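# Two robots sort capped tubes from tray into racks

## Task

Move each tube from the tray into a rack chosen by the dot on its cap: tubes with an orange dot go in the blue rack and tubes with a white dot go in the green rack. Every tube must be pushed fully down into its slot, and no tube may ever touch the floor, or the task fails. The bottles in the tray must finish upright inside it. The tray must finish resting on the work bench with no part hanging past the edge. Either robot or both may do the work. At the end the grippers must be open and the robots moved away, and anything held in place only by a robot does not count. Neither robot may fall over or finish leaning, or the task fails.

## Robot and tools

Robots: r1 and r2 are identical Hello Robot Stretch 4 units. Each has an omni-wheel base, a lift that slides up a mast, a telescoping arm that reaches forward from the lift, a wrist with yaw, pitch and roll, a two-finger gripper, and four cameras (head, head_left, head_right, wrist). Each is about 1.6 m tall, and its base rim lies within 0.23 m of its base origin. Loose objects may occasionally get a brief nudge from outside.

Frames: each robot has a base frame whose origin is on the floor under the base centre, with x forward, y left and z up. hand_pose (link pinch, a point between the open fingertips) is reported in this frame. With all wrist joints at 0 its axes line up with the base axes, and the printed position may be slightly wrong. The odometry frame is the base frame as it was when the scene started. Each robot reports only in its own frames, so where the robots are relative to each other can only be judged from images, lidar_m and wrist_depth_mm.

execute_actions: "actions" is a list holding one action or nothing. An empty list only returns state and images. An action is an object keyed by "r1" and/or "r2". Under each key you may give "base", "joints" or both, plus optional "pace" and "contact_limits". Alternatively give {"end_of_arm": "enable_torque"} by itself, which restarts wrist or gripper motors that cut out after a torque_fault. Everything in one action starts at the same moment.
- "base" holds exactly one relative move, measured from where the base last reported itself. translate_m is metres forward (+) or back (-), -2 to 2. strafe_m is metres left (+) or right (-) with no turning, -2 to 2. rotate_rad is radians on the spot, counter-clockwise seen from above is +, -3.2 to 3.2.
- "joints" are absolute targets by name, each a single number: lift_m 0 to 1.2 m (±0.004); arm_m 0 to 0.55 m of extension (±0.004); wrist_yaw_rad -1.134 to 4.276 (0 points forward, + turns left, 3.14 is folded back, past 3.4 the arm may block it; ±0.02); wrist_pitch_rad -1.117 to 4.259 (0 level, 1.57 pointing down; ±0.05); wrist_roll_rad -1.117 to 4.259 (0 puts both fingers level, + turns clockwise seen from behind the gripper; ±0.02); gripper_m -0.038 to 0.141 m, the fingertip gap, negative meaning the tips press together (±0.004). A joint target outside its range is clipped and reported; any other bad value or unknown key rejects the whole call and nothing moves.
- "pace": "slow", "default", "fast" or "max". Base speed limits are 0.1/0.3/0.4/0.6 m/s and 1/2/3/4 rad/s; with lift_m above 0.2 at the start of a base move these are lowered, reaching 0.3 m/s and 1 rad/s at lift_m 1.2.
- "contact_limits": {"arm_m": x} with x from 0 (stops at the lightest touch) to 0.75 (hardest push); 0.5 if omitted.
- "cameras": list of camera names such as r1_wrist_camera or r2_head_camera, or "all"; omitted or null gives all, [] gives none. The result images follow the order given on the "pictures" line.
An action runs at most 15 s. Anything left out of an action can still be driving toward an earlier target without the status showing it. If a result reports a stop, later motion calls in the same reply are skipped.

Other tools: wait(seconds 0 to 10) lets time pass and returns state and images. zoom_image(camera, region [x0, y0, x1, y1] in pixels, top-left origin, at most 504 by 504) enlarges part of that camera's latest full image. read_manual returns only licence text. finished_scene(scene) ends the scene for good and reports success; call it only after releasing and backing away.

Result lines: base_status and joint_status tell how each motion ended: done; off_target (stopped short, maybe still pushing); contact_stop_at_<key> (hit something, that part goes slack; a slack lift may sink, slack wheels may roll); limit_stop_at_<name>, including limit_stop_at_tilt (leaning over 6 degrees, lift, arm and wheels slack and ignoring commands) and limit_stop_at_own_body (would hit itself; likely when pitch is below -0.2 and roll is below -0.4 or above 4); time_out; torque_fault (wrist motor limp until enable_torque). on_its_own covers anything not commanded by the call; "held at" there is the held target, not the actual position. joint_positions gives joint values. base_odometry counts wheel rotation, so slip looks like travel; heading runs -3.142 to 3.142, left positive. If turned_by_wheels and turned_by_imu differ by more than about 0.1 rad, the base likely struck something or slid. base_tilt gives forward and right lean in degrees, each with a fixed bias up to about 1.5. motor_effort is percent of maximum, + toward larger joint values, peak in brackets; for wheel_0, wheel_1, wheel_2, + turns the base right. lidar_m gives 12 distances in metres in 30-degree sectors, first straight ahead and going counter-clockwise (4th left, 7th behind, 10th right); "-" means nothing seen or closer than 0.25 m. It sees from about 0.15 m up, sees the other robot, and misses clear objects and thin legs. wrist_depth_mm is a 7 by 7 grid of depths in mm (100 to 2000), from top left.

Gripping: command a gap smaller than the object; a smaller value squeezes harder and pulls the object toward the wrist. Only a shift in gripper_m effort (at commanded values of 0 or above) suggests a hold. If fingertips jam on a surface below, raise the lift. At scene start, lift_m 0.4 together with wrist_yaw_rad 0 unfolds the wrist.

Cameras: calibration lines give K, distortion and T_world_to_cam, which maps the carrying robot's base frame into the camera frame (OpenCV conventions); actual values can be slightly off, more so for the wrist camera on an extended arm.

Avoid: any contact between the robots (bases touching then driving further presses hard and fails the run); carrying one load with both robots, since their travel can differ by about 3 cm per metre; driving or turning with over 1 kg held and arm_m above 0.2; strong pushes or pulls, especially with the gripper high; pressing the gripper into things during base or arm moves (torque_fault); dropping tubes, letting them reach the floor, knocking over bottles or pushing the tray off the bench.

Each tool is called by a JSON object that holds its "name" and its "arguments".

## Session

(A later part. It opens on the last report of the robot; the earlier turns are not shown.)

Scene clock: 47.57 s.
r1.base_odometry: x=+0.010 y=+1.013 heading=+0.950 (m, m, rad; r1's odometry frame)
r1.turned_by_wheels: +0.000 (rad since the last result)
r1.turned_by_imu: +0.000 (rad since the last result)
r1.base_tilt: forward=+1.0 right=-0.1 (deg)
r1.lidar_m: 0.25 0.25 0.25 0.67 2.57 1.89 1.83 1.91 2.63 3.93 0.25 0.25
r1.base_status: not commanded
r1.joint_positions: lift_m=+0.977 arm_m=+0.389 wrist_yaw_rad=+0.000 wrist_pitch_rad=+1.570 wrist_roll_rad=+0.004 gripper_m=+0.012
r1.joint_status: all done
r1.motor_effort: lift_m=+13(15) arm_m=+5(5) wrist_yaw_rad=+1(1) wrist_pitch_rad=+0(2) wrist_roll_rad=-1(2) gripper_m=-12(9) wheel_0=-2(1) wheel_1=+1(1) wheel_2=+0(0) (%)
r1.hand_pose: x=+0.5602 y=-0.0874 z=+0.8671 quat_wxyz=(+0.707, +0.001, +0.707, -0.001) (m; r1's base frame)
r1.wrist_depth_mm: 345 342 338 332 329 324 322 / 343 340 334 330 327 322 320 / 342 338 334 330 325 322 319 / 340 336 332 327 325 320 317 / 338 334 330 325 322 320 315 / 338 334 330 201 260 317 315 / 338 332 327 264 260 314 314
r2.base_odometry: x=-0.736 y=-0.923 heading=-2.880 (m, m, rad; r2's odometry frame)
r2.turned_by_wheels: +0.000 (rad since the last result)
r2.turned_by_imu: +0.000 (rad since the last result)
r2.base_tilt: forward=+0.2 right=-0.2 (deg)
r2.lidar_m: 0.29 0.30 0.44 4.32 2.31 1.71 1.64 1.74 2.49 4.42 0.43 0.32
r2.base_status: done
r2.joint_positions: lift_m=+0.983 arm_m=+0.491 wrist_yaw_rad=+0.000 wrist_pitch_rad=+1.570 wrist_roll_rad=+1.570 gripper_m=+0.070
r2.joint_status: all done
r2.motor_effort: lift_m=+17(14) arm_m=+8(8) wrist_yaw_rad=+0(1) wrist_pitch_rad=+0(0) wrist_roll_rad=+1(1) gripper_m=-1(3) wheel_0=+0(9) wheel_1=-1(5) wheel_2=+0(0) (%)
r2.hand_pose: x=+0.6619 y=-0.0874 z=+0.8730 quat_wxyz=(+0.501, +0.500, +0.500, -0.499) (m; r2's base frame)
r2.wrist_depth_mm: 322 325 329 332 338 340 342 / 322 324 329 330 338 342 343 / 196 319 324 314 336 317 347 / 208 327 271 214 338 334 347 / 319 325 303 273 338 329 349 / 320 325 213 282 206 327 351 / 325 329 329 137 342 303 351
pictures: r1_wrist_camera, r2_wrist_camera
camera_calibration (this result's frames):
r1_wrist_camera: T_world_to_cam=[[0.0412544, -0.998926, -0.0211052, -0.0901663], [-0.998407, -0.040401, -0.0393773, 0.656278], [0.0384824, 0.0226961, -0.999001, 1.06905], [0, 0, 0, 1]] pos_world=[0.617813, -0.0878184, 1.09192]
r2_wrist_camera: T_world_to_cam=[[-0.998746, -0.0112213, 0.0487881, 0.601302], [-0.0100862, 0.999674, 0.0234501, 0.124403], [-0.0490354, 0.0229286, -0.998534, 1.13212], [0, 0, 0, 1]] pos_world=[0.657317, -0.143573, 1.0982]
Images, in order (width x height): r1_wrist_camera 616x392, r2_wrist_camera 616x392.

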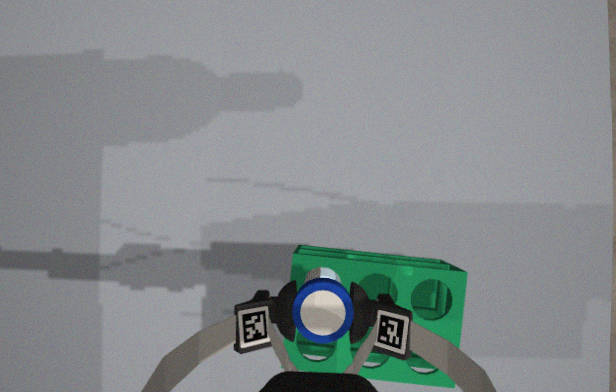

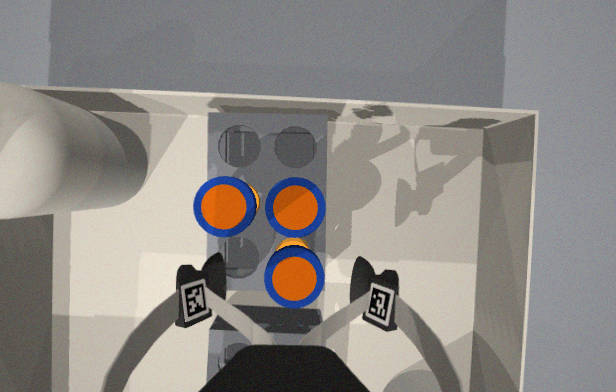

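{"name": "execute_actions", "arguments": {"actions": [{"r1": {"joints": {"gripper_m": 0.07}, "pace": "default"}, "r2": {"joints": {"gripper_m": 0.012}, "pace": "default"}}], "cameras": ["r1_wrist_camera", "r2_wrist_camera"]}}

{"name": "execute_actions", "arguments": {"actions": [{"r1": {"joints": {"lift_m": 1.05}, "pace": "fast"}, "r2": {"joints": {"lift_m": 1.09}, "pace": "fast"}}], "cameras": ["r1_wrist_camera", "r2_wrist_camera"]}}

Scene clock: 49.57 s.
r1.base_odometry: x=+0.010 y=+1.013 heading=+0.950 (m, m, rad; r1's odometry frame)
r1.turned_by_wheels: +0.000 (rad since the last result)
r1.turned_by_imu: +0.000 (rad since the last result)
r1.base_tilt: forward=+1.0 right=-0.1 (deg)
r1.lidar_m: 0.25 0.25 0.25 0.66 2.63 1.92 1.82 1.91 2.64 3.95 0.25 0.25
r1.base_status: not commanded
r1.joint_positions: lift_m=+0.977 arm_m=+0.389 wrist_yaw_rad=+0.000 wrist_pitch_rad=+1.570 wrist_roll_rad=+0.004 gripper_m=+0.070
r1.joint_status: all done
r1.motor_effort: lift_m=+14(13) arm_m=+5(5) wrist_yaw_rad=-1(0) wrist_pitch_rad=-1(1) wrist_roll_rad=-2(2) gripper_m=-4(13) wheel_0=-2(1) wheel_1=+1(1) wheel_2=+0(0) (%)
r1.hand_pose: x=+0.5602 y=-0.0874 z=+0.8671 quat_wxyz=(+0.707, +0.001, +0.707, -0.001) (m; r1's base frame)
r1.wrist_depth_mm: 347 340 336 332 329 325 320 / 343 340 336 330 327 324 320 / 343 338 332 329 327 322 319 / 342 338 332 329 325 320 317 / 340 334 332 327 322 319 317 / 340 334 217 206 264 317 315 / 336 334 329 264 262 315 314
r2.base_odometry: x=-0.736 y=-0.923 heading=-2.880 (m, m, rad; r2's odometry frame)
r2.turned_by_wheels: +0.000 (rad since the last result)
r2.turned_by_imu: +0.000 (rad since the last result)
r2.base_tilt: forward=+0.3 right=-0.2 (deg)
r2.lidar_m: 0.28 0.31 0.41 4.32 2.30 1.74 1.66 1.74 2.47 4.42 0.44 0.33
r2.base_status: not commanded
r2.joint_positions: lift_m=+0.983 arm_m=+0.491 wrist_yaw_rad=+0.000 wrist_pitch_rad=+1.570 wrist_roll_rad=+1.570 gripper_m=+0.012
r2.joint_status: all done
r2.motor_effort: lift_m=+17(16) arm_m=+7(8) wrist_yaw_rad=+0(0) wrist_pitch_rad=-1(0) wrist_roll_rad=+2(1) gripper_m=-14(10) wheel_0=+0(0) wheel_1=-1(1) wheel_2=+0(0) (%)
r2.hand_pose: x=+0.6618 y=-0.0874 z=+0.8730 quat_wxyz=(+0.500, +0.500, +0.500, -0.500) (m; r2's base frame)
r2.wrist_depth_mm: 322 324 329 332 336 338 342 / 322 324 329 332 338 340 343 / 195 319 324 314 336 317 347 / 210 329 212 213 338 334 347 / 319 327 300 220 338 330 347 / 320 327 193 207 191 325 349 / 325 329 317 142 340 286 351
pictures: r1_wrist_camera, r2_wrist_camera
camera_calibration (this result's frames):
r1_wrist_camera: T_world_to_cam=[[0.0412538, -0.998926, -0.0211068, -0.0901643], [-0.998409, -0.0404012, -0.0393397, 0.656238], [0.0384447, 0.0226961, -0.999003, 1.06907], [0, 0, 0, 1]] pos_world=[0.617813, -0.0878184, 1.09192]
r2_wrist_camera: T_world_to_cam=[[-0.998734, -0.011091, 0.0490699, 0.600967], [-0.00994913, 0.999675, 0.0234528, 0.124309], [-0.0493141, 0.0229349, -0.99852, 1.13229], [0, 0, 0, 1]] pos_world=[0.657281, -0.143573, 1.0982]
Images, in order (width x height): r1_wrist_camera 616x392, r2_wrist_camera 616x392.

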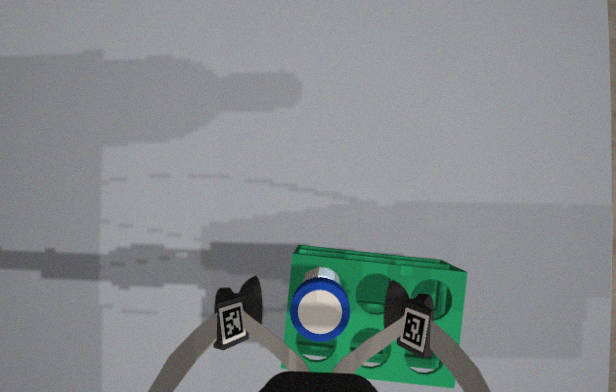

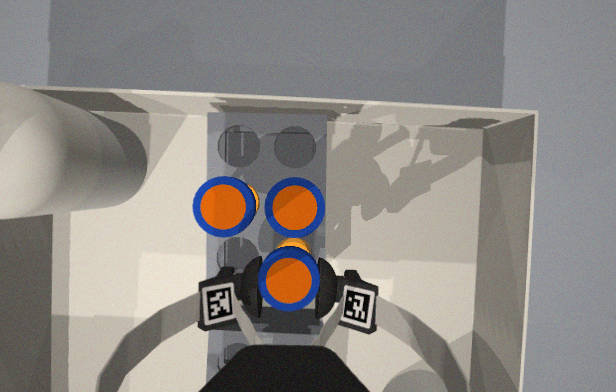

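Scene clock: 50.77 s.
r1.base_odometry: x=+0.010 y=+1.013 heading=+0.950 (m, m, rad; r1's odometry frame)
r1.turned_by_wheels: +0.000 (rad since the last result)
r1.turned_by_imu: +0.000 (rad since the last result)
r1.base_tilt: forward=+1.0 right=-0.1 (deg)
r1.lidar_m: 0.25 0.25 0.25 0.65 2.56 1.92 1.83 1.91 2.60 3.95 0.25 0.25
r1.base_status: not commanded
r1.joint_positions: lift_m=+1.050 arm_m=+0.389 wrist_yaw_rad=+0.000 wrist_pitch_rad=+1.570 wrist_roll_rad=+0.004 gripper_m=+0.070
r1.joint_status: all done
r1.motor_effort: lift_m=+21(23) arm_m=+6(5) wrist_yaw_rad=+0(1) wrist_pitch_rad=+0(2) wrist_roll_rad=-1(2) gripper_m=-1(5) wheel_0=-2(1) wheel_1=+1(1) wheel_2=+0(0) (%)
r1.hand_pose: x=+0.5602 y=-0.0874 z=+0.9395 quat_wxyz=(+0.707, +0.001, +0.707, -0.001) (m; r1's base frame)
r1.wrist_depth_mm: 421 418 413 407 399 397 1138 / 418 415 407 404 399 394 394 / 415 413 407 402 399 394 759 / 415 410 407 402 394 392 759 / 415 413 404 399 392 392 750 / 413 407 217 340 334 389 387 / 413 407 399 397 392 384 750
r2.base_odometry: x=-0.736 y=-0.923 heading=-2.880 (m, m, rad; r2's odometry frame)
r2.turned_by_wheels: +0.000 (rad since the last result)
r2.turned_by_imu: +0.000 (rad since the last result)
r2.base_tilt: forward=+0.2 right=-0.2 (deg)
r2.lidar_m: 0.29 0.30 0.44 4.30 2.33 1.72 1.65 1.77 2.47 4.42 0.44 0.32
r2.base_status: not commanded
r2.joint_positions: lift_m=+1.090 arm_m=+0.491 wrist_yaw_rad=+0.000 wrist_pitch_rad=+1.570 wrist_roll_rad=+1.570 gripper_m=+0.012
r2.joint_status: all done
r2.motor_effort: lift_m=+22(20) arm_m=+8(7) wrist_yaw_rad=+0(0) wrist_pitch_rad=+0(1) wrist_roll_rad=+1(1) gripper_m=-11(12) wheel_0=+0(0) wheel_1=-1(1) wheel_2=+0(0) (%)
r2.hand_pose: x=+0.6618 y=-0.0874 z=+0.9795 quat_wxyz=(+0.500, +0.500, +0.500, -0.500) (m; r2's base frame)
r2.wrist_depth_mm: 424 430 433 436 442 445 449 / 424 427 430 439 445 449 452 / 394 319 433 433 442 449 459 / 427 349 436 379 449 455 459 / 430 430 430 382 445 452 462 / 427 436 193 207 193 455 750 / 433 404 436 145 351 455 1255
pictures: r1_wrist_camera, r2_wrist_camera
camera_calibration (this result's frames):
r1_wrist_camera: T_world_to_cam=[[0.0412539, -0.998926, -0.0211067, -0.0886364], [-0.998409, -0.0404013, -0.0393402, 0.659089], [0.0384452, 0.0226961, -0.999003, 1.1414], [0, 0, 0, 1]] pos_world=[0.617816, -0.0878184, 1.16432]
r2_wrist_camera: T_world_to_cam=[[-0.998734, -0.011078, 0.0490699, 0.595741], [-0.00993615, 0.999676, 0.0234528, 0.121802], [-0.0493138, 0.0229356, -0.99852, 1.23869], [0, 0, 0, 1]] pos_world=[0.657282, -0.143573, 1.20477]
Images, in order (width x height): r1_wrist_camera 616x392, r2_wrist_camera 616x392.

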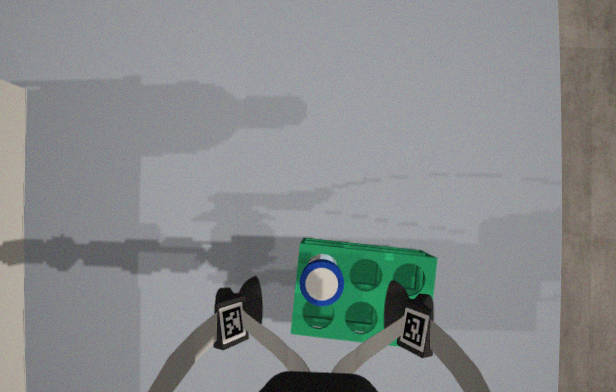

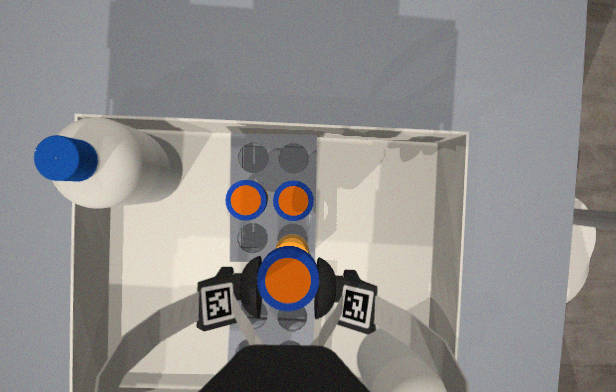

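{"name": "execute_actions", "arguments": {"actions": [{"r1": {"base": {"strafe_m": 0.582}, "joints": {"arm_m": 0.364, "lift_m": 1.04}, "pace": "fast"}, "r2": {"base": {"strafe_m": -0.47}, "joints": {"lift_m": 1.15}, "pace": "fast"}}], "cameras": ["r1_wrist_camera", "r2_wrist_camera"]}}

Scene clock: 56.93 s.
r1.base_odometry: x=-0.464 y=+1.352 heading=+0.950 (m, m, rad; r1's odometry frame)
r1.turned_by_wheels: +0.000 (rad since the last result)
r1.turned_by_imu: -0.001 (rad since the last result)
r1.base_tilt: forward=+1.0 right=-0.2 (deg)
r1.lidar_m: 0.25 0.25 0.25 4.19 2.60 1.91 1.84 1.93 2.61 0.62 0.25 0.25
r1.base_status: done
r1.joint_positions: lift_m=+1.040 arm_m=+0.365 wrist_yaw_rad=+0.000 wrist_pitch_rad=+1.570 wrist_roll_rad=+0.004 gripper_m=+0.070
r1.joint_status: all done
r1.motor_effort: lift_m=+14(18) arm_m=-6(7) wrist_yaw_rad=-2(2) wrist_pitch_rad=-1(0) wrist_roll_rad=-2(1) gripper_m=-2(3) wheel_0=-1(11) wheel_1=+0(13) wheel_2=+0(2) (%)
r1.hand_pose: x=+0.5360 y=-0.0874 z=+0.9300 quat_wxyz=(+0.707, +0.001, +0.707, -0.001) (m; r1's base frame)
r1.wrist_depth_mm: 413 407 402 394 392 384 245 / 410 402 402 392 389 327 246 / 407 404 399 392 384 379 340 / 407 404 397 389 384 357 342 / 407 402 394 327 340 322 322 / 404 399 217 384 324 377 340 / 402 399 387 330 379 375 347
r2.base_odometry: x=-0.858 y=-0.469 heading=-2.880 (m, m, rad; r2's odometry frame)
r2.turned_by_wheels: +0.000 (rad since the last result)
r2.turned_by_imu: +0.001 (rad since the last result)
r2.base_tilt: forward=+0.2 right=-0.2 (deg)
r2.lidar_m: 0.28 0.31 0.44 4.79 2.32 1.73 1.66 1.75 2.48 3.96 0.41 0.31
r2.base_status: done
r2.joint_positions: lift_m=+1.150 arm_m=+0.491 wrist_yaw_rad=+0.000 wrist_pitch_rad=+1.570 wrist_roll_rad=+1.570 gripper_m=+0.012
r2.joint_status: all done
r2.motor_effort: lift_m=+21(26) arm_m=+7(7) wrist_yaw_rad=+1(1) wrist_pitch_rad=-1(1) wrist_roll_rad=+2(2) gripper_m=-12(12) wheel_0=-1(8) wheel_1=+2(8) wheel_2=+0(1) (%)
r2.hand_pose: x=+0.6618 y=-0.0874 z=+1.0396 quat_wxyz=(+0.500, +0.500, +0.500, -0.500) (m; r2's base frame)
r2.wrist_depth_mm: 480 488 1229 1205 1255 1255 1336 / 484 488 492 496 504 512 1281 / 488 492 500 500 508 512 1281 / 484 492 496 504 508 517 1182 / 492 496 492 442 508 517 1098 / 492 496 192 207 192 517 1308 / 492 492 504 145 508 517 1308
pictures: r1_wrist_camera, r2_wrist_camera
camera_calibration (this result's frames):
r1_wrist_camera: T_world_to_cam=[[0.0412637, -0.998925, -0.0211082, -0.0878424], [-0.99841, -0.0404119, -0.0393047, 0.634552], [0.0384095, 0.0226965, -0.999004, 1.13292], [0, 0, 0, 1]] pos_world=[0.593653, -0.0878178, 1.15488]
r2_wrist_camera: T_world_to_cam=[[-0.998734, -0.011078, 0.0490701, 0.592801], [-0.00993617, 0.999676, 0.0234528, 0.120394], [-0.049314, 0.0229356, -0.99852, 1.29865], [0, 0, 0, 1]] pos_world=[0.657288, -0.143573, 1.26481]
Images, in order (width x height): r1_wrist_camera 616x392, r2_wrist_camera 616x392.

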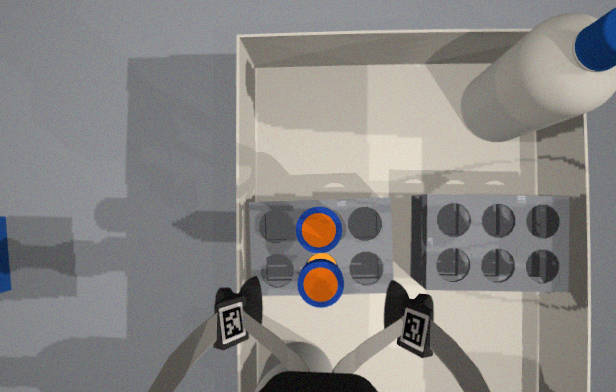

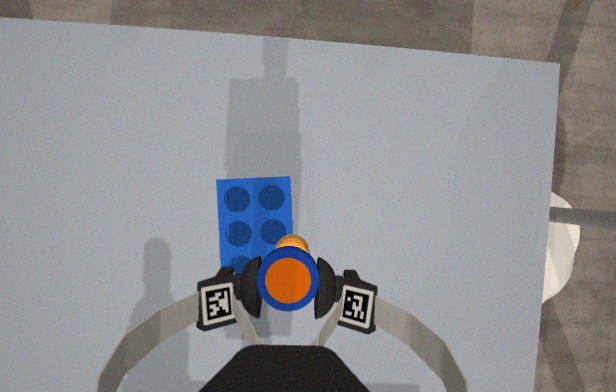

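{"name": "execute_actions", "arguments": {"actions": [{"r1": {"joints": {"lift_m": 0.982}, "pace": "default"}, "r2": {"base": {"strafe_m": -0.04}, "joints": {"arm_m": 0.517, "lift_m": 1.05}, "pace": "default"}}], "cameras": ["r1_wrist_camera", "r2_wrist_camera"]}}

Scene clock: 60.93 s.
r1.base_odometry: x=-0.464 y=+1.352 heading=+0.950 (m, m, rad; r1's odometry frame)
r1.turned_by_wheels: +0.000 (rad since the last result)
r1.turned_by_imu: -0.001 (rad since the last result)
r1.base_tilt: forward=+1.0 right=-0.1 (deg)
r1.lidar_m: 0.25 0.25 0.25 4.21 2.58 1.91 1.83 1.94 2.65 0.61 0.25 0.25
r1.base_status: not commanded
r1.joint_positions: lift_m=+0.982 arm_m=+0.365 wrist_yaw_rad=+0.000 wrist_pitch_rad=+1.570 wrist_roll_rad=+0.004 gripper_m=+0.070
r1.joint_status: all done
r1.motor_effort: lift_m=+13(12) arm_m=-5(6) wrist_yaw_rad=-1(2) wrist_pitch_rad=-1(1) wrist_roll_rad=-2(2) gripper_m=-2(5) wheel_0=-1(1) wheel_1=+0(1) wheel_2=+0(0) (%)
r1.hand_pose: x=+0.5360 y=-0.0874 z=+0.8721 quat_wxyz=(+0.707, +0.001, +0.707, -0.001) (m; r1's base frame)
r1.wrist_depth_mm: 351 345 327 306 307 304 227 / 349 345 336 334 329 325 239 / 347 343 336 332 327 324 320 / 347 342 334 330 325 317 300 / 345 342 325 268 322 267 260 / 343 340 217 208 266 291 298 / 342 338 330 327 324 319 317
r2.base_odometry: x=-0.868 y=-0.430 heading=-2.880 (m, m, rad; r2's odometry frame)
r2.turned_by_wheels: +0.000 (rad since the last result)
r2.turned_by_imu: +0.000 (rad since the last result)
r2.base_tilt: forward=+0.2 right=-0.2 (deg)
r2.lidar_m: 0.29 0.31 0.42 4.83 2.32 1.73 1.67 1.77 2.49 3.91 4.11 0.30
r2.base_status: done
r2.joint_positions: lift_m=+1.050 arm_m=+0.516 wrist_yaw_rad=+0.000 wrist_pitch_rad=+1.570 wrist_roll_rad=+1.570 gripper_m=+0.012
r2.joint_status: all done
r2.motor_effort: lift_m=+17(19) arm_m=+7(8) wrist_yaw_rad=+2(0) wrist_pitch_rad=-2(1) wrist_roll_rad=+2(1) gripper_m=-13(10) wheel_0=+1(8) wheel_1=+0(7) wheel_2=+0(0) (%)
r2.hand_pose: x=+0.6868 y=-0.0874 z=+0.9399 quat_wxyz=(+0.500, +0.500, +0.500, -0.500) (m; r2's base frame)
r2.wrist_depth_mm: 387 392 1118 1182 1138 1160 1182 / 387 389 394 399 404 410 413 / 389 394 397 399 407 410 413 / 392 394 397 402 407 410 413 / 392 394 397 343 410 413 421 / 389 397 192 207 193 415 418 / 392 399 402 145 410 415 421
pictures: r1_wrist_camera, r2_wrist_camera
camera_calibration (this result's frames):
r1_wrist_camera: T_world_to_cam=[[0.0412638, -0.998925, -0.0211082, -0.0890657], [-0.99841, -0.040412, -0.0393046, 0.632271], [0.0384093, 0.0226965, -0.999004, 1.07502], [0, 0, 0, 1]] pos_world=[0.59365, -0.0878178, 1.09692]
r2_wrist_camera: T_world_to_cam=[[-0.998735, -0.0110256, 0.0490621, 0.622669], [-0.00988392, 0.999676, 0.0234528, 0.122943], [-0.0493048, 0.0229382, -0.99852, 1.20039], [0, 0, 0, 1]] pos_world=[0.682281, -0.143572, 1.16518]
Images, in order (width x height): r1_wrist_camera 616x392, r2_wrist_camera 616x392.

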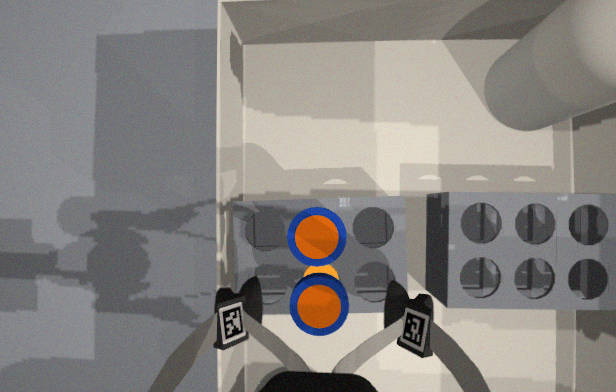

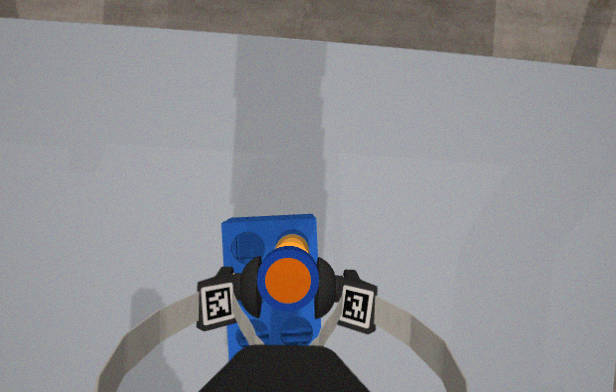

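{"name": "zoom_image", "arguments": {"camera": "r2_wrist_camera", "region": [190, 200, 390, 350]}}

Region (190, 200, 390, 350) of r2_wrist_camera's 616x392 image, scaled by 2.520; it fills the top 378 rows of this view, and the rest is white.

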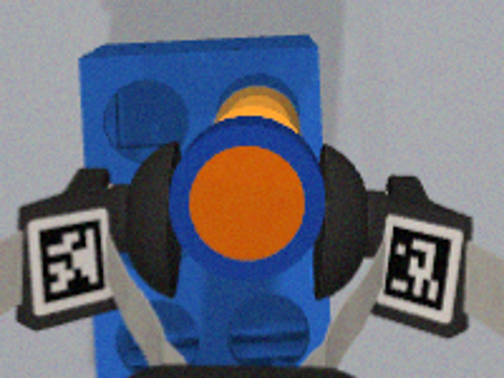

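{"name": "execute_actions", "arguments": {"actions": [{"r1": {"joints": {"gripper_m": 0.012}, "pace": "default"}, "r2": {"joints": {"lift_m": 0.978}, "pace": "slow"}}], "cameras": ["r1_wrist_camera", "r2_wrist_camera"]}}

Scene clock: 63.77 s.
r1.base_odometry: x=-0.464 y=+1.352 heading=+0.950 (m, m, rad; r1's odometry frame)
r1.turned_by_wheels: +0.000 (rad since the last result)
r1.turned_by_imu: +0.000 (rad since the last result)
r1.base_tilt: forward=+1.0 right=-0.1 (deg)
r1.lidar_m: 0.25 0.25 0.25 4.21 2.60 1.93 1.83 1.91 2.65 0.61 0.25 0.25
r1.base_status: not commanded
r1.joint_positions: lift_m=+0.982 arm_m=+0.365 wrist_yaw_rad=+0.000 wrist_pitch_rad=+1.570 wrist_roll_rad=+0.004 gripper_m=+0.012
r1.joint_status: all done
r1.motor_effort: lift_m=+13(14) arm_m=-5(5) wrist_yaw_rad=-2(1) wrist_pitch_rad=-1(0) wrist_roll_rad=-1(2) gripper_m=-10(10) wheel_0=-1(1) wheel_1=+0(1) wheel_2=+0(0) (%)
r1.hand_pose: x=+0.5360 y=-0.0874 z=+0.8721 quat_wxyz=(+0.707, +0.001, +0.707, -0.001) (m; r1's base frame)
r1.wrist_depth_mm: 349 345 327 306 306 304 227 / 349 345 336 334 329 325 240 / 347 343 336 332 329 324 320 / 345 342 334 330 325 296 301 / 343 340 325 267 322 264 262 / 343 338 290 201 265 315 297 / 342 338 286 325 322 317 317
r2.base_odometry: x=-0.868 y=-0.430 heading=-2.880 (m, m, rad; r2's odometry frame)
r2.turned_by_wheels: +0.000 (rad since the last result)
r2.turned_by_imu: +0.000 (rad since the last result)
r2.base_tilt: forward=+0.2 right=-0.2 (deg)
r2.lidar_m: 0.27 0.31 0.43 4.84 2.34 1.74 1.65 1.75 2.49 3.90 4.08 0.30
r2.base_status: not commanded
r2.joint_positions: lift_m=+0.978 arm_m=+0.516 wrist_yaw_rad=+0.000 wrist_pitch_rad=+1.570 wrist_roll_rad=+1.570 gripper_m=+0.012
r2.joint_status: all done
r2.motor_effort: lift_m=+17(15) arm_m=+7(7) wrist_yaw_rad=+1(1) wrist_pitch_rad=-1(1) wrist_roll_rad=+2(1) gripper_m=-15(11) wheel_0=+1(1) wheel_1=+0(0) wheel_2=+0(0) (%)
r2.hand_pose: x=+0.6868 y=-0.0874 z=+0.8679 quat_wxyz=(+0.500, +0.500, +0.500, -0.500) (m; r2's base frame)
r2.wrist_depth_mm: 317 320 324 329 332 334 1098 / 317 324 325 329 332 336 340 / 319 322 327 329 336 338 338 / 320 324 327 330 334 338 342 / 324 325 278 271 336 342 343 / 325 324 193 207 193 342 345 / 325 325 329 144 336 343 347
pictures: r1_wrist_camera, r2_wrist_camera
camera_calibration (this result's frames):
r1_wrist_camera: T_world_to_cam=[[0.0412638, -0.998925, -0.0211082, -0.0890657], [-0.99841, -0.040412, -0.0393046, 0.632271], [0.0384093, 0.0226965, -0.999004, 1.07502], [0, 0, 0, 1]] pos_world=[0.59365, -0.0878178, 1.09692]
r2_wrist_camera: T_world_to_cam=[[-0.998735, -0.0110258, 0.0490622, 0.626203], [-0.00988404, 0.999676, 0.0234528, 0.124631], [-0.0493049, 0.0229382, -0.99852, 1.12851], [0, 0, 0, 1]] pos_world=[0.682283, -0.143572, 1.09319]
Images, in order (width x height): r1_wrist_camera 616x392, r2_wrist_camera 616x392.

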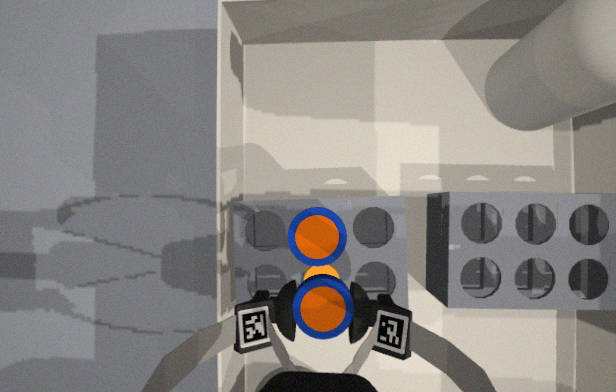

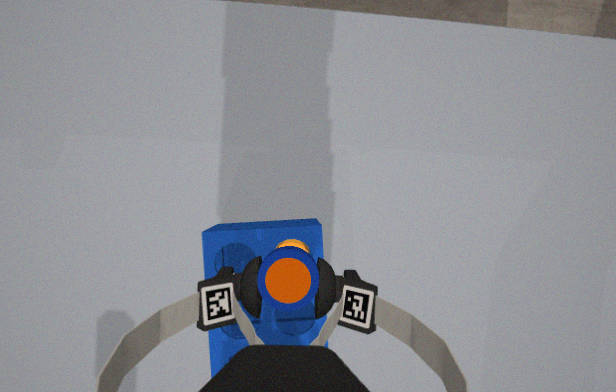

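{"name": "execute_actions", "arguments": {"actions": [{"r1": {"joints": {"lift_m": 1.10}, "pace": "fast"}, "r2": {"joints": {"gripper_m": 0.07}, "pace": "default"}}], "cameras": ["r1_wrist_camera", "r2_wrist_camera"]}}

Scene clock: 65.43 s.
r1.base_odometry: x=-0.464 y=+1.352 heading=+0.950 (m, m, rad; r1's odometry frame)
r1.turned_by_wheels: +0.000 (rad since the last result)
r1.turned_by_imu: +0.000 (rad since the last result)
r1.base_tilt: forward=+1.1 right=-0.1 (deg)
r1.lidar_m: 0.25 0.25 0.25 4.21 2.62 1.92 1.81 1.91 2.61 0.61 0.25 0.25
r1.base_status: not commanded
r1.joint_positions: lift_m=+1.100 arm_m=+0.365 wrist_yaw_rad=+0.000 wrist_pitch_rad=+1.570 wrist_roll_rad=+0.004 gripper_m=+0.012
r1.joint_status: all done
r1.motor_effort: lift_m=+21(26) arm_m=-6(6) wrist_yaw_rad=-1(3) wrist_pitch_rad=-1(1) wrist_roll_rad=-2(2) gripper_m=-10(11) wheel_0=-1(1) wheel_1=-1(1) wheel_2=+0(0) (%)
r1.hand_pose: x=+0.5360 y=-0.0874 z=+0.9894 quat_wxyz=(+0.707, +0.001, +0.707, -0.001) (m; r1's base frame)
r1.wrist_depth_mm: 477 469 462 459 452 449 439 / 473 466 462 452 445 327 287 / 469 466 459 452 445 407 436 / 466 462 459 449 442 436 433 / 462 459 459 389 415 379 433 / 466 462 455 201 436 436 433 / 462 459 452 349 436 433 433
r2.base_odometry: x=-0.868 y=-0.430 heading=-2.880 (m, m, rad; r2's odometry frame)
r2.turned_by_wheels: +0.000 (rad since the last result)
r2.turned_by_imu: +0.000 (rad since the last result)
r2.base_tilt: forward=+0.2 right=-0.3 (deg)
r2.lidar_m: 0.29 0.30 0.42 4.83 2.34 1.73 1.66 1.75 2.50 3.91 4.08 0.29
r2.base_status: not commanded
r2.joint_positions: lift_m=+0.978 arm_m=+0.516 wrist_yaw_rad=+0.000 wrist_pitch_rad=+1.570 wrist_roll_rad=+1.570 gripper_m=+0.070
r2.joint_status: all done
r2.motor_effort: lift_m=+17(17) arm_m=+8(7) wrist_yaw_rad=+1(1) wrist_pitch_rad=-1(0) wrist_roll_rad=+1(2) gripper_m=-2(10) wheel_0=+1(1) wheel_1=+0(0) wheel_2=+0(0) (%)
r2.hand_pose: x=+0.6868 y=-0.0874 z=+0.8679 quat_wxyz=(+0.500, +0.500, +0.500, -0.500) (m; r2's base frame)
r2.wrist_depth_mm: 317 322 324 327 330 336 1098 / 317 322 325 327 334 336 338 / 319 324 327 329 334 334 340 / 320 324 327 330 336 340 343 / 322 327 274 271 336 338 342 / 322 325 213 271 206 342 345 / 322 325 330 137 338 345 345
pictures: r1_wrist_camera, r2_wrist_camera
camera_calibration (this result's frames):
r1_wrist_camera: T_world_to_cam=[[0.0412636, -0.998925, -0.0211081, -0.0865884], [-0.99841, -0.0404117, -0.0393065, 0.636883], [0.0384113, 0.0226965, -0.999004, 1.19225], [0, 0, 0, 1]] pos_world=[0.593647, -0.0878178, 1.21427]
r2_wrist_camera: T_world_to_cam=[[-0.998735, -0.0110255, 0.0490621, 0.626205], [-0.00988379, 0.999676, 0.0234528, 0.124631], [-0.0493048, 0.0229382, -0.99852, 1.12851], [0, 0, 0, 1]] pos_world=[0.682286, -0.143572, 1.09319]
Images, in order (width x height): r1_wrist_camera 616x392, r2_wrist_camera 616x392.

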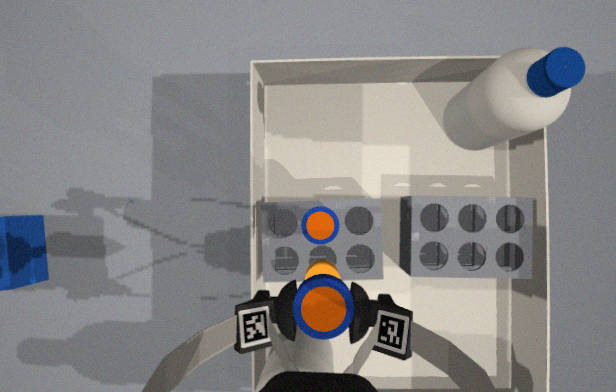

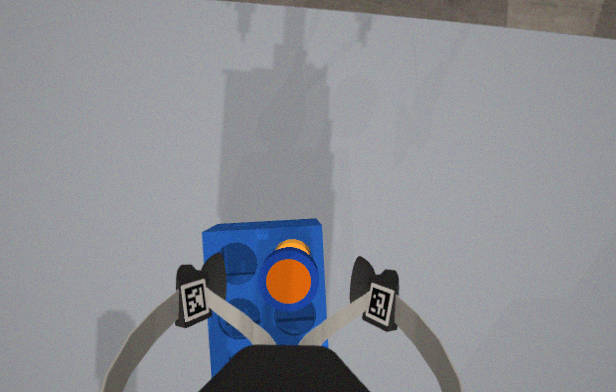

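{"name": "execute_actions", "arguments": {"actions": [{"r1": {"base": {"translate_m": -0.12}, "joints": {"arm_m": 0.465}, "pace": "default"}, "r2": {"joints": {"lift_m": 1.06}, "pace": "fast"}}], "cameras": []}}

{"name": "execute_actions", "arguments": {"actions": [{"r1": {"base": {"strafe_m": 0.36}, "pace": "default"}, "r2": {"joints": {"arm_m": 0.18}, "pace": "max"}}], "cameras": ["r1_wrist_camera", "r1_head_camera"]}}

Scene clock: 73.17 s.
r1.base_odometry: x=-0.533 y=+1.254 heading=+0.949 (m, m, rad; r1's odometry frame)
r1.turned_by_wheels: +0.000 (rad since the last result)
r1.turned_by_imu: -0.001 (rad since the last result)
r1.base_tilt: forward=+0.9 right=-0.1 (deg)
r1.lidar_m: 0.25 0.27 0.42 4.19 2.39 1.80 1.70 1.80 2.42 4.54 0.39 0.25
r1.base_status: done
r1.joint_positions: lift_m=+1.100 arm_m=+0.464 wrist_yaw_rad=+0.000 wrist_pitch_rad=+1.570 wrist_roll_rad=+0.004 gripper_m=+0.012
r1.joint_status: all done
r1.motor_effort: lift_m=+21(22) arm_m=+5(7) wrist_yaw_rad=-1(0) wrist_pitch_rad=+0(0) wrist_roll_rad=-2(2) gripper_m=-15(14) wheel_0=-1(10) wheel_1=-3(7) wheel_2=-1(11) (%)
r1.hand_pose: x=+0.6352 y=-0.0874 z=+0.9894 quat_wxyz=(+0.707, +0.001, +0.707, -0.001) (m; r1's base frame)
r1.wrist_depth_mm: 473 469 462 459 449 445 279 / 473 469 462 452 449 336 439 / 469 466 459 449 445 442 436 / 469 462 459 389 439 392 433 / 466 459 455 389 439 413 433 / 466 462 452 200 439 436 433 / 462 459 449 310 399 410 427
r2.base_odometry: x=-0.868 y=-0.430 heading=-2.880 (m, m, rad; r2's odometry frame)
r2.turned_by_wheels: +0.000 (rad since the last result)
r2.turned_by_imu: +0.000 (rad since the last result)
r2.base_tilt: forward=+0.2 right=-0.2 (deg)
r2.lidar_m: 0.29 0.29 0.42 4.82 2.32 1.73 1.65 1.80 2.49 3.91 4.10 0.31
r2.base_status: not commanded
r2.joint_positions: lift_m=+1.060 arm_m=+0.516 wrist_yaw_rad=+0.000 wrist_pitch_rad=+1.570 wrist_roll_rad=+1.570 gripper_m=+0.070
r2.joint_status: all done
r2.motor_effort: lift_m=+22(21) arm_m=+7(7) wrist_yaw_rad=+1(1) wrist_pitch_rad=-1(1) wrist_roll_rad=+1(1) gripper_m=-2(4) wheel_0=+1(1) wheel_1=+0(0) wheel_2=+0(0) (%)
r2.hand_pose: x=+0.6868 y=-0.0874 z=+0.9495 quat_wxyz=(+0.500, +0.500, +0.500, -0.500) (m; r2's base frame)
r2.wrist_depth_mm: 397 1118 1138 1160 1182 1182 1205 / 397 399 404 410 415 418 421 / 397 404 407 410 415 421 421 / 399 404 404 410 418 424 424 / 402 404 404 353 421 424 427 / 402 404 214 389 206 424 430 / 407 404 413 137 421 427 427
pictures: none
No camera images: the call's "cameras" was empty. Leave "cameras" out to get every camera's image.

Scene clock: 75.70 s.
r1.base_odometry: x=-0.826 y=+1.464 heading=+0.950 (m, m, rad; r1's odometry frame)
r1.turned_by_wheels: +0.000 (rad since the last result)
r1.turned_by_imu: -0.001 (rad since the last result)
r1.base_tilt: forward=+1.0 right=-0.1 (deg)
r1.lidar_m: 0.25 0.30 3.97 3.85 2.43 1.76 1.71 1.77 2.50 1.12 0.39 0.28
r1.base_status: done
r1.joint_positions: lift_m=+1.100 arm_m=+0.464 wrist_yaw_rad=+0.000 wrist_pitch_rad=+1.570 wrist_roll_rad=+0.004 gripper_m=+0.012
r1.joint_status: not commanded
r1.motor_effort: lift_m=+21(21) arm_m=+5(5) wrist_yaw_rad=+0(1) wrist_pitch_rad=-1(3) wrist_roll_rad=-1(1) gripper_m=-13(11) wheel_0=+2(11) wheel_1=+0(11) wheel_2=+0(2) (%)
r1.hand_pose: x=+0.6352 y=-0.0874 z=+0.9895 quat_wxyz=(+0.707, +0.001, +0.707, -0.001) (m; r1's base frame)
r1.wrist_depth_mm: 1281 469 462 455 452 445 439 / 1281 462 462 455 449 445 427 / 1281 466 459 452 449 442 427 / 1281 462 455 452 445 442 430 / 1281 462 394 424 445 436 430 / 1255 462 452 201 439 436 427 / 1255 459 449 449 439 433 430
r2.base_odometry: x=-0.868 y=-0.430 heading=-2.880 (m, m, rad; r2's odometry frame)
r2.turned_by_wheels: +0.000 (rad since the last result)
r2.turned_by_imu: +0.000 (rad since the last result)
r2.base_tilt: forward=+0.2 right=-0.2 (deg)
r2.lidar_m: 0.29 0.30 0.43 4.83 2.33 1.74 1.67 1.79 2.48 3.90 4.09 0.30
r2.base_status: not commanded
r2.joint_positions: lift_m=+1.060 arm_m=+0.181 wrist_yaw_rad=+0.000 wrist_pitch_rad=+1.570 wrist_roll_rad=+1.570 gripper_m=+0.070
r2.joint_status: all done
r2.motor_effort: lift_m=+22(22) arm_m=-7(8) wrist_yaw_rad=+2(0) wrist_pitch_rad=-2(1) wrist_roll_rad=+0(1) gripper_m=-3(2) wheel_0=+1(1) wheel_1=+0(0) wheel_2=+0(0) (%)
r2.hand_pose: x=+0.3523 y=-0.0874 z=+0.9495 quat_wxyz=(+0.500, +0.500, +0.500, -0.500) (m; r2's base frame)
r2.wrist_depth_mm: 1118 1160 1138 1138 1160 1182 1205 / 399 402 404 410 1205 1182 1205 / 399 402 410 413 1182 1205 1182 / 402 410 410 413 976 1182 1205 / 404 407 410 415 960 991 1229 / 404 407 213 413 205 1205 1205 / 404 407 410 137 1205 1205 1229
pictures: r1_head_camera, r1_wrist_camera
camera_calibration (this result's frames):
r1_wrist_camera: T_world_to_cam=[[0.0413403, -0.998922, -0.0211037, -0.090733], [-0.998402, -0.0404861, -0.0394149, 0.736009], [0.0385181, 0.0226994, -0.999, 1.18843], [0, 0, 0, 1]] pos_world=[0.692808, -0.0878135, 1.21433]
Images, in order (width x height): r1_head_camera 420x560, r1_wrist_camera 616x392.

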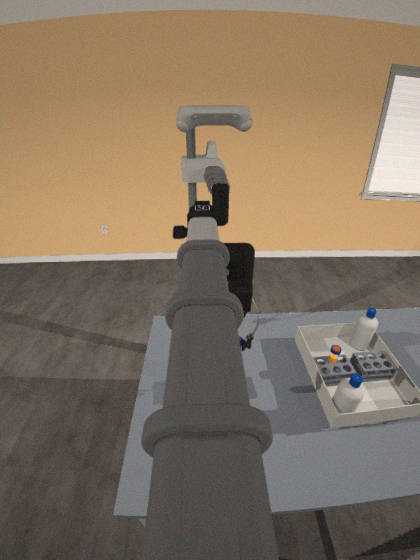

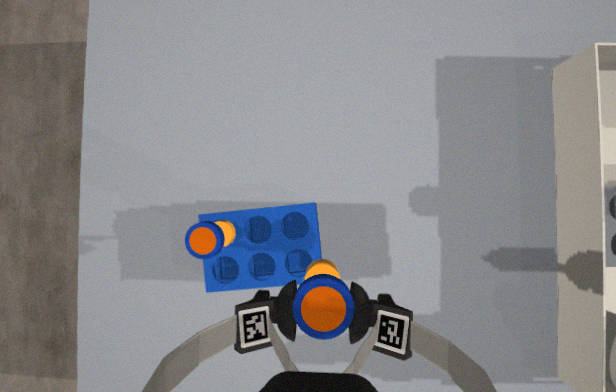

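{"name": "execute_actions", "arguments": {"actions": [{"r1": {"base": {"strafe_m": 0.064}, "joints": {"arm_m": 0.454, "lift_m": 1.05}, "pace": "default"}, "r2": {"base": {"strafe_m": 0.47}, "joints": {"arm_m": 0.30}, "pace": "fast"}}], "cameras": ["r1_wrist_camera"]}}

Scene clock: 81.00 s.
r1.base_odometry: x=-0.878 y=+1.501 heading=+0.950 (m, m, rad; r1's odometry frame)
r1.turned_by_wheels: +0.000 (rad since the last result)
r1.turned_by_imu: -0.001 (rad since the last result)
r1.base_tilt: forward=+0.9 right=+0.0 (deg)
r1.lidar_m: 0.26 0.27 3.92 3.76 2.44 1.75 1.70 1.76 2.44 1.11 0.40 0.26
r1.base_status: done
r1.joint_positions: lift_m=+1.050 arm_m=+0.455 wrist_yaw_rad=+0.000 wrist_pitch_rad=+1.570 wrist_roll_rad=+0.004 gripper_m=+0.012
r1.joint_status: all done
r1.motor_effort: lift_m=+14(20) arm_m=-5(5) wrist_yaw_rad=-1(2) wrist_pitch_rad=-1(2) wrist_roll_rad=-1(1) gripper_m=-13(10) wheel_0=+0(10) wheel_1=+2(10) wheel_2=+0(5) (%)
r1.hand_pose: x=+0.6261 y=-0.0874 z=+0.9400 quat_wxyz=(+0.707, +0.001, +0.707, -0.001) (m; r1's base frame)
r1.wrist_depth_mm: 1229 418 413 407 402 397 392 / 1205 415 410 404 399 394 392 / 1229 413 410 404 399 394 389 / 1229 413 404 399 397 394 389 / 1229 410 404 340 394 392 387 / 1229 407 404 201 336 389 384 / 1205 407 402 397 389 387 384
r2.base_odometry: x=-0.747 y=-0.884 heading=-2.880 (m, m, rad; r2's odometry frame)
r2.turned_by_wheels: +0.000 (rad since the last result)
r2.turned_by_imu: -0.001 (rad since the last result)
r2.base_tilt: forward=+0.2 right=-0.2 (deg)
r2.lidar_m: 0.30 0.31 0.46 4.36 2.31 1.73 1.64 1.76 2.48 4.37 0.42 0.31
r2.base_status: done
r2.joint_positions: lift_m=+1.060 arm_m=+0.299 wrist_yaw_rad=+0.000 wrist_pitch_rad=+1.570 wrist_roll_rad=+1.570 gripper_m=+0.070
r2.joint_status: all done
r2.motor_effort: lift_m=+21(22) arm_m=+7(8) wrist_yaw_rad=+1(1) wrist_pitch_rad=+0(2) wrist_roll_rad=+1(0) gripper_m=-2(3) wheel_0=+0(9) wheel_1=-1(11) wheel_2=-1(0) (%)
r2.hand_pose: x=+0.4698 y=-0.0874 z=+0.9496 quat_wxyz=(+0.500, +0.500, +0.500, -0.500) (m; r2's base frame)
r2.wrist_depth_mm: 397 399 402 407 415 1182 1182 / 394 399 407 410 415 1182 1205 / 399 404 407 413 418 1205 1205 / 340 399 404 413 418 976 1182 / 309 402 407 415 418 991 1229 / 370 392 213 415 206 991 1229 / 345 377 410 137 421 1205 1205
pictures: r1_wrist_camera
camera_calibration (this result's frames):
r1_wrist_camera: T_world_to_cam=[[0.0413054, -0.998924, -0.0211077, -0.0913716], [-0.998408, -0.0404533, -0.0393172, 0.72483], [0.038421, 0.0226981, -0.999004, 1.13947], [0, 0, 0, 1]] pos_world=[0.68367, -0.0878154, 1.16491]
Images, in order (width x height): r1_wrist_camera 616x392.

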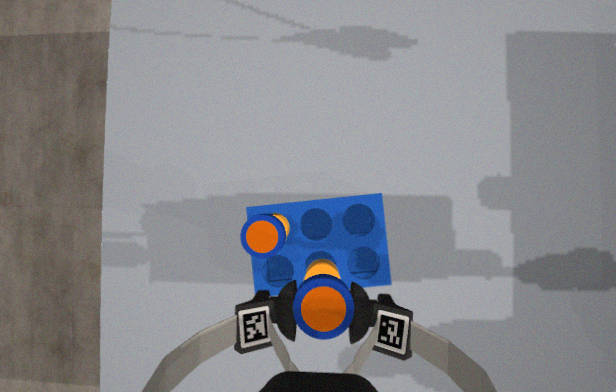

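{"name": "zoom_image", "arguments": {"camera": "r1_wrist_camera", "region": [220, 180, 420, 340]}}

Region (220, 180, 420, 340) of r1_wrist_camera's 616x392 image, scaled by 2.520; it fills the top 403 rows of this view, and the rest is white.

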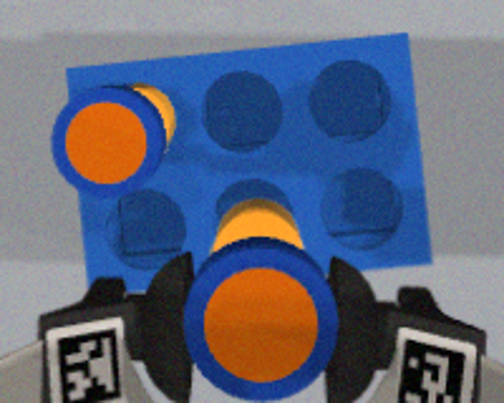

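{"name": "execute_actions", "arguments": {"actions": [{"r1": {"joints": {"arm_m": 0.458, "lift_m": 0.977}, "pace": "slow"}, "r2": {"joints": {"arm_m": 0.491, "lift_m": 1.05}, "pace": "fast"}}], "cameras": ["r1_wrist_camera", "r2_wrist_camera"]}}

Scene clock: 85.10 s.
r1.base_odometry: x=-0.878 y=+1.501 heading=+0.950 (m, m, rad; r1's odometry frame)
r1.turned_by_wheels: +0.000 (rad since the last result)
r1.turned_by_imu: -0.001 (rad since the last result)
r1.base_tilt: forward=+1.0 right=-0.1 (deg)
r1.lidar_m: 0.26 0.28 3.93 3.79 2.44 1.75 1.70 1.76 2.46 1.10 0.40 0.29
r1.base_status: not commanded
r1.joint_positions: lift_m=+0.977 arm_m=+0.457 wrist_yaw_rad=+0.000 wrist_pitch_rad=+1.570 wrist_roll_rad=+0.004 gripper_m=+0.012
r1.joint_status: all done
r1.motor_effort: lift_m=+14(12) arm_m=+5(5) wrist_yaw_rad=+0(2) wrist_pitch_rad=-1(1) wrist_roll_rad=-1(1) gripper_m=-7(6) wheel_0=+0(0) wheel_1=+2(2) wheel_2=+0(0) (%)
r1.hand_pose: x=+0.6281 y=-0.0874 z=+0.8671 quat_wxyz=(+0.707, +0.001, +0.707, -0.001) (m; r1's base frame)
r1.wrist_depth_mm: 1160 342 336 332 329 325 320 / 1160 340 336 330 327 324 320 / 1138 338 334 330 325 322 319 / 1138 336 332 327 324 322 317 / 741 336 208 266 319 320 315 / 732 334 329 201 263 319 315 / 732 332 325 324 319 315 314
r2.base_odometry: x=-0.747 y=-0.884 heading=-2.880 (m, m, rad; r2's odometry frame)
r2.turned_by_wheels: +0.000 (rad since the last result)
r2.turned_by_imu: +0.000 (rad since the last result)
r2.base_tilt: forward=+0.2 right=-0.2 (deg)
r2.lidar_m: 0.30 0.29 0.45 4.35 2.30 1.71 1.66 1.73 2.48 4.38 0.43 0.32
r2.base_status: not commanded
r2.joint_positions: lift_m=+1.050 arm_m=+0.490 wrist_yaw_rad=+0.000 wrist_pitch_rad=+1.570 wrist_roll_rad=+1.570 gripper_m=+0.070
r2.joint_status: all done
r2.motor_effort: lift_m=+17(21) arm_m=+7(8) wrist_yaw_rad=+1(0) wrist_pitch_rad=+0(0) wrist_roll_rad=+1(1) gripper_m=-3(4) wheel_0=+0(0) wheel_1=-1(1) wheel_2=-1(1) (%)
r2.hand_pose: x=+0.6609 y=-0.0874 z=+0.9399 quat_wxyz=(+0.501, +0.500, +0.500, -0.499) (m; r2's base frame)
r2.wrist_depth_mm: 387 389 394 399 402 410 407 / 389 392 394 399 404 407 413 / 389 394 397 402 407 407 418 / 248 307 397 394 404 410 415 / 255 394 394 342 404 413 421 / 366 394 214 387 206 415 418 / 357 397 399 137 410 415 418
pictures: r1_wrist_camera, r2_wrist_camera
camera_calibration (this result's frames):
r1_wrist_camera: T_world_to_cam=[[0.041305, -0.998924, -0.0211091, -0.0929969], [-0.998409, -0.0404536, -0.0392826, 0.724019], [0.0383864, 0.0226981, -0.999005, 1.06651], [0, 0, 0, 1]] pos_world=[0.685768, -0.0878154, 1.09193]
r2_wrist_camera: T_world_to_cam=[[-0.998749, -0.0110482, 0.0487657, 0.597088], [-0.00991341, 0.999676, 0.02345, 0.122709], [-0.049009, 0.0229372, -0.998535, 1.19892], [0, 0, 0, 1]] pos_world=[0.656316, -0.143573, 1.16517]
Images, in order (width x height): r1_wrist_camera 616x392, r2_wrist_camera 616x392.

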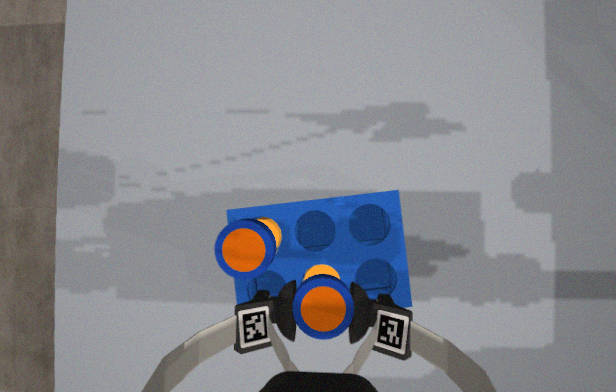

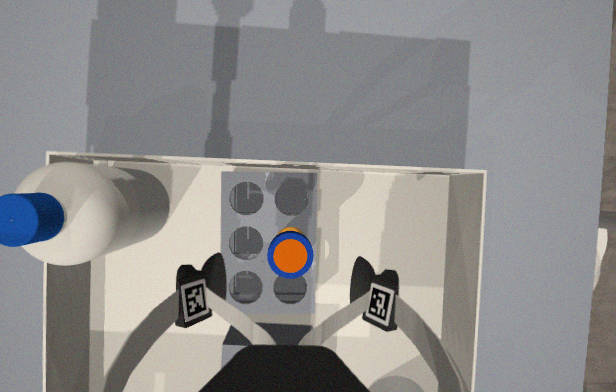

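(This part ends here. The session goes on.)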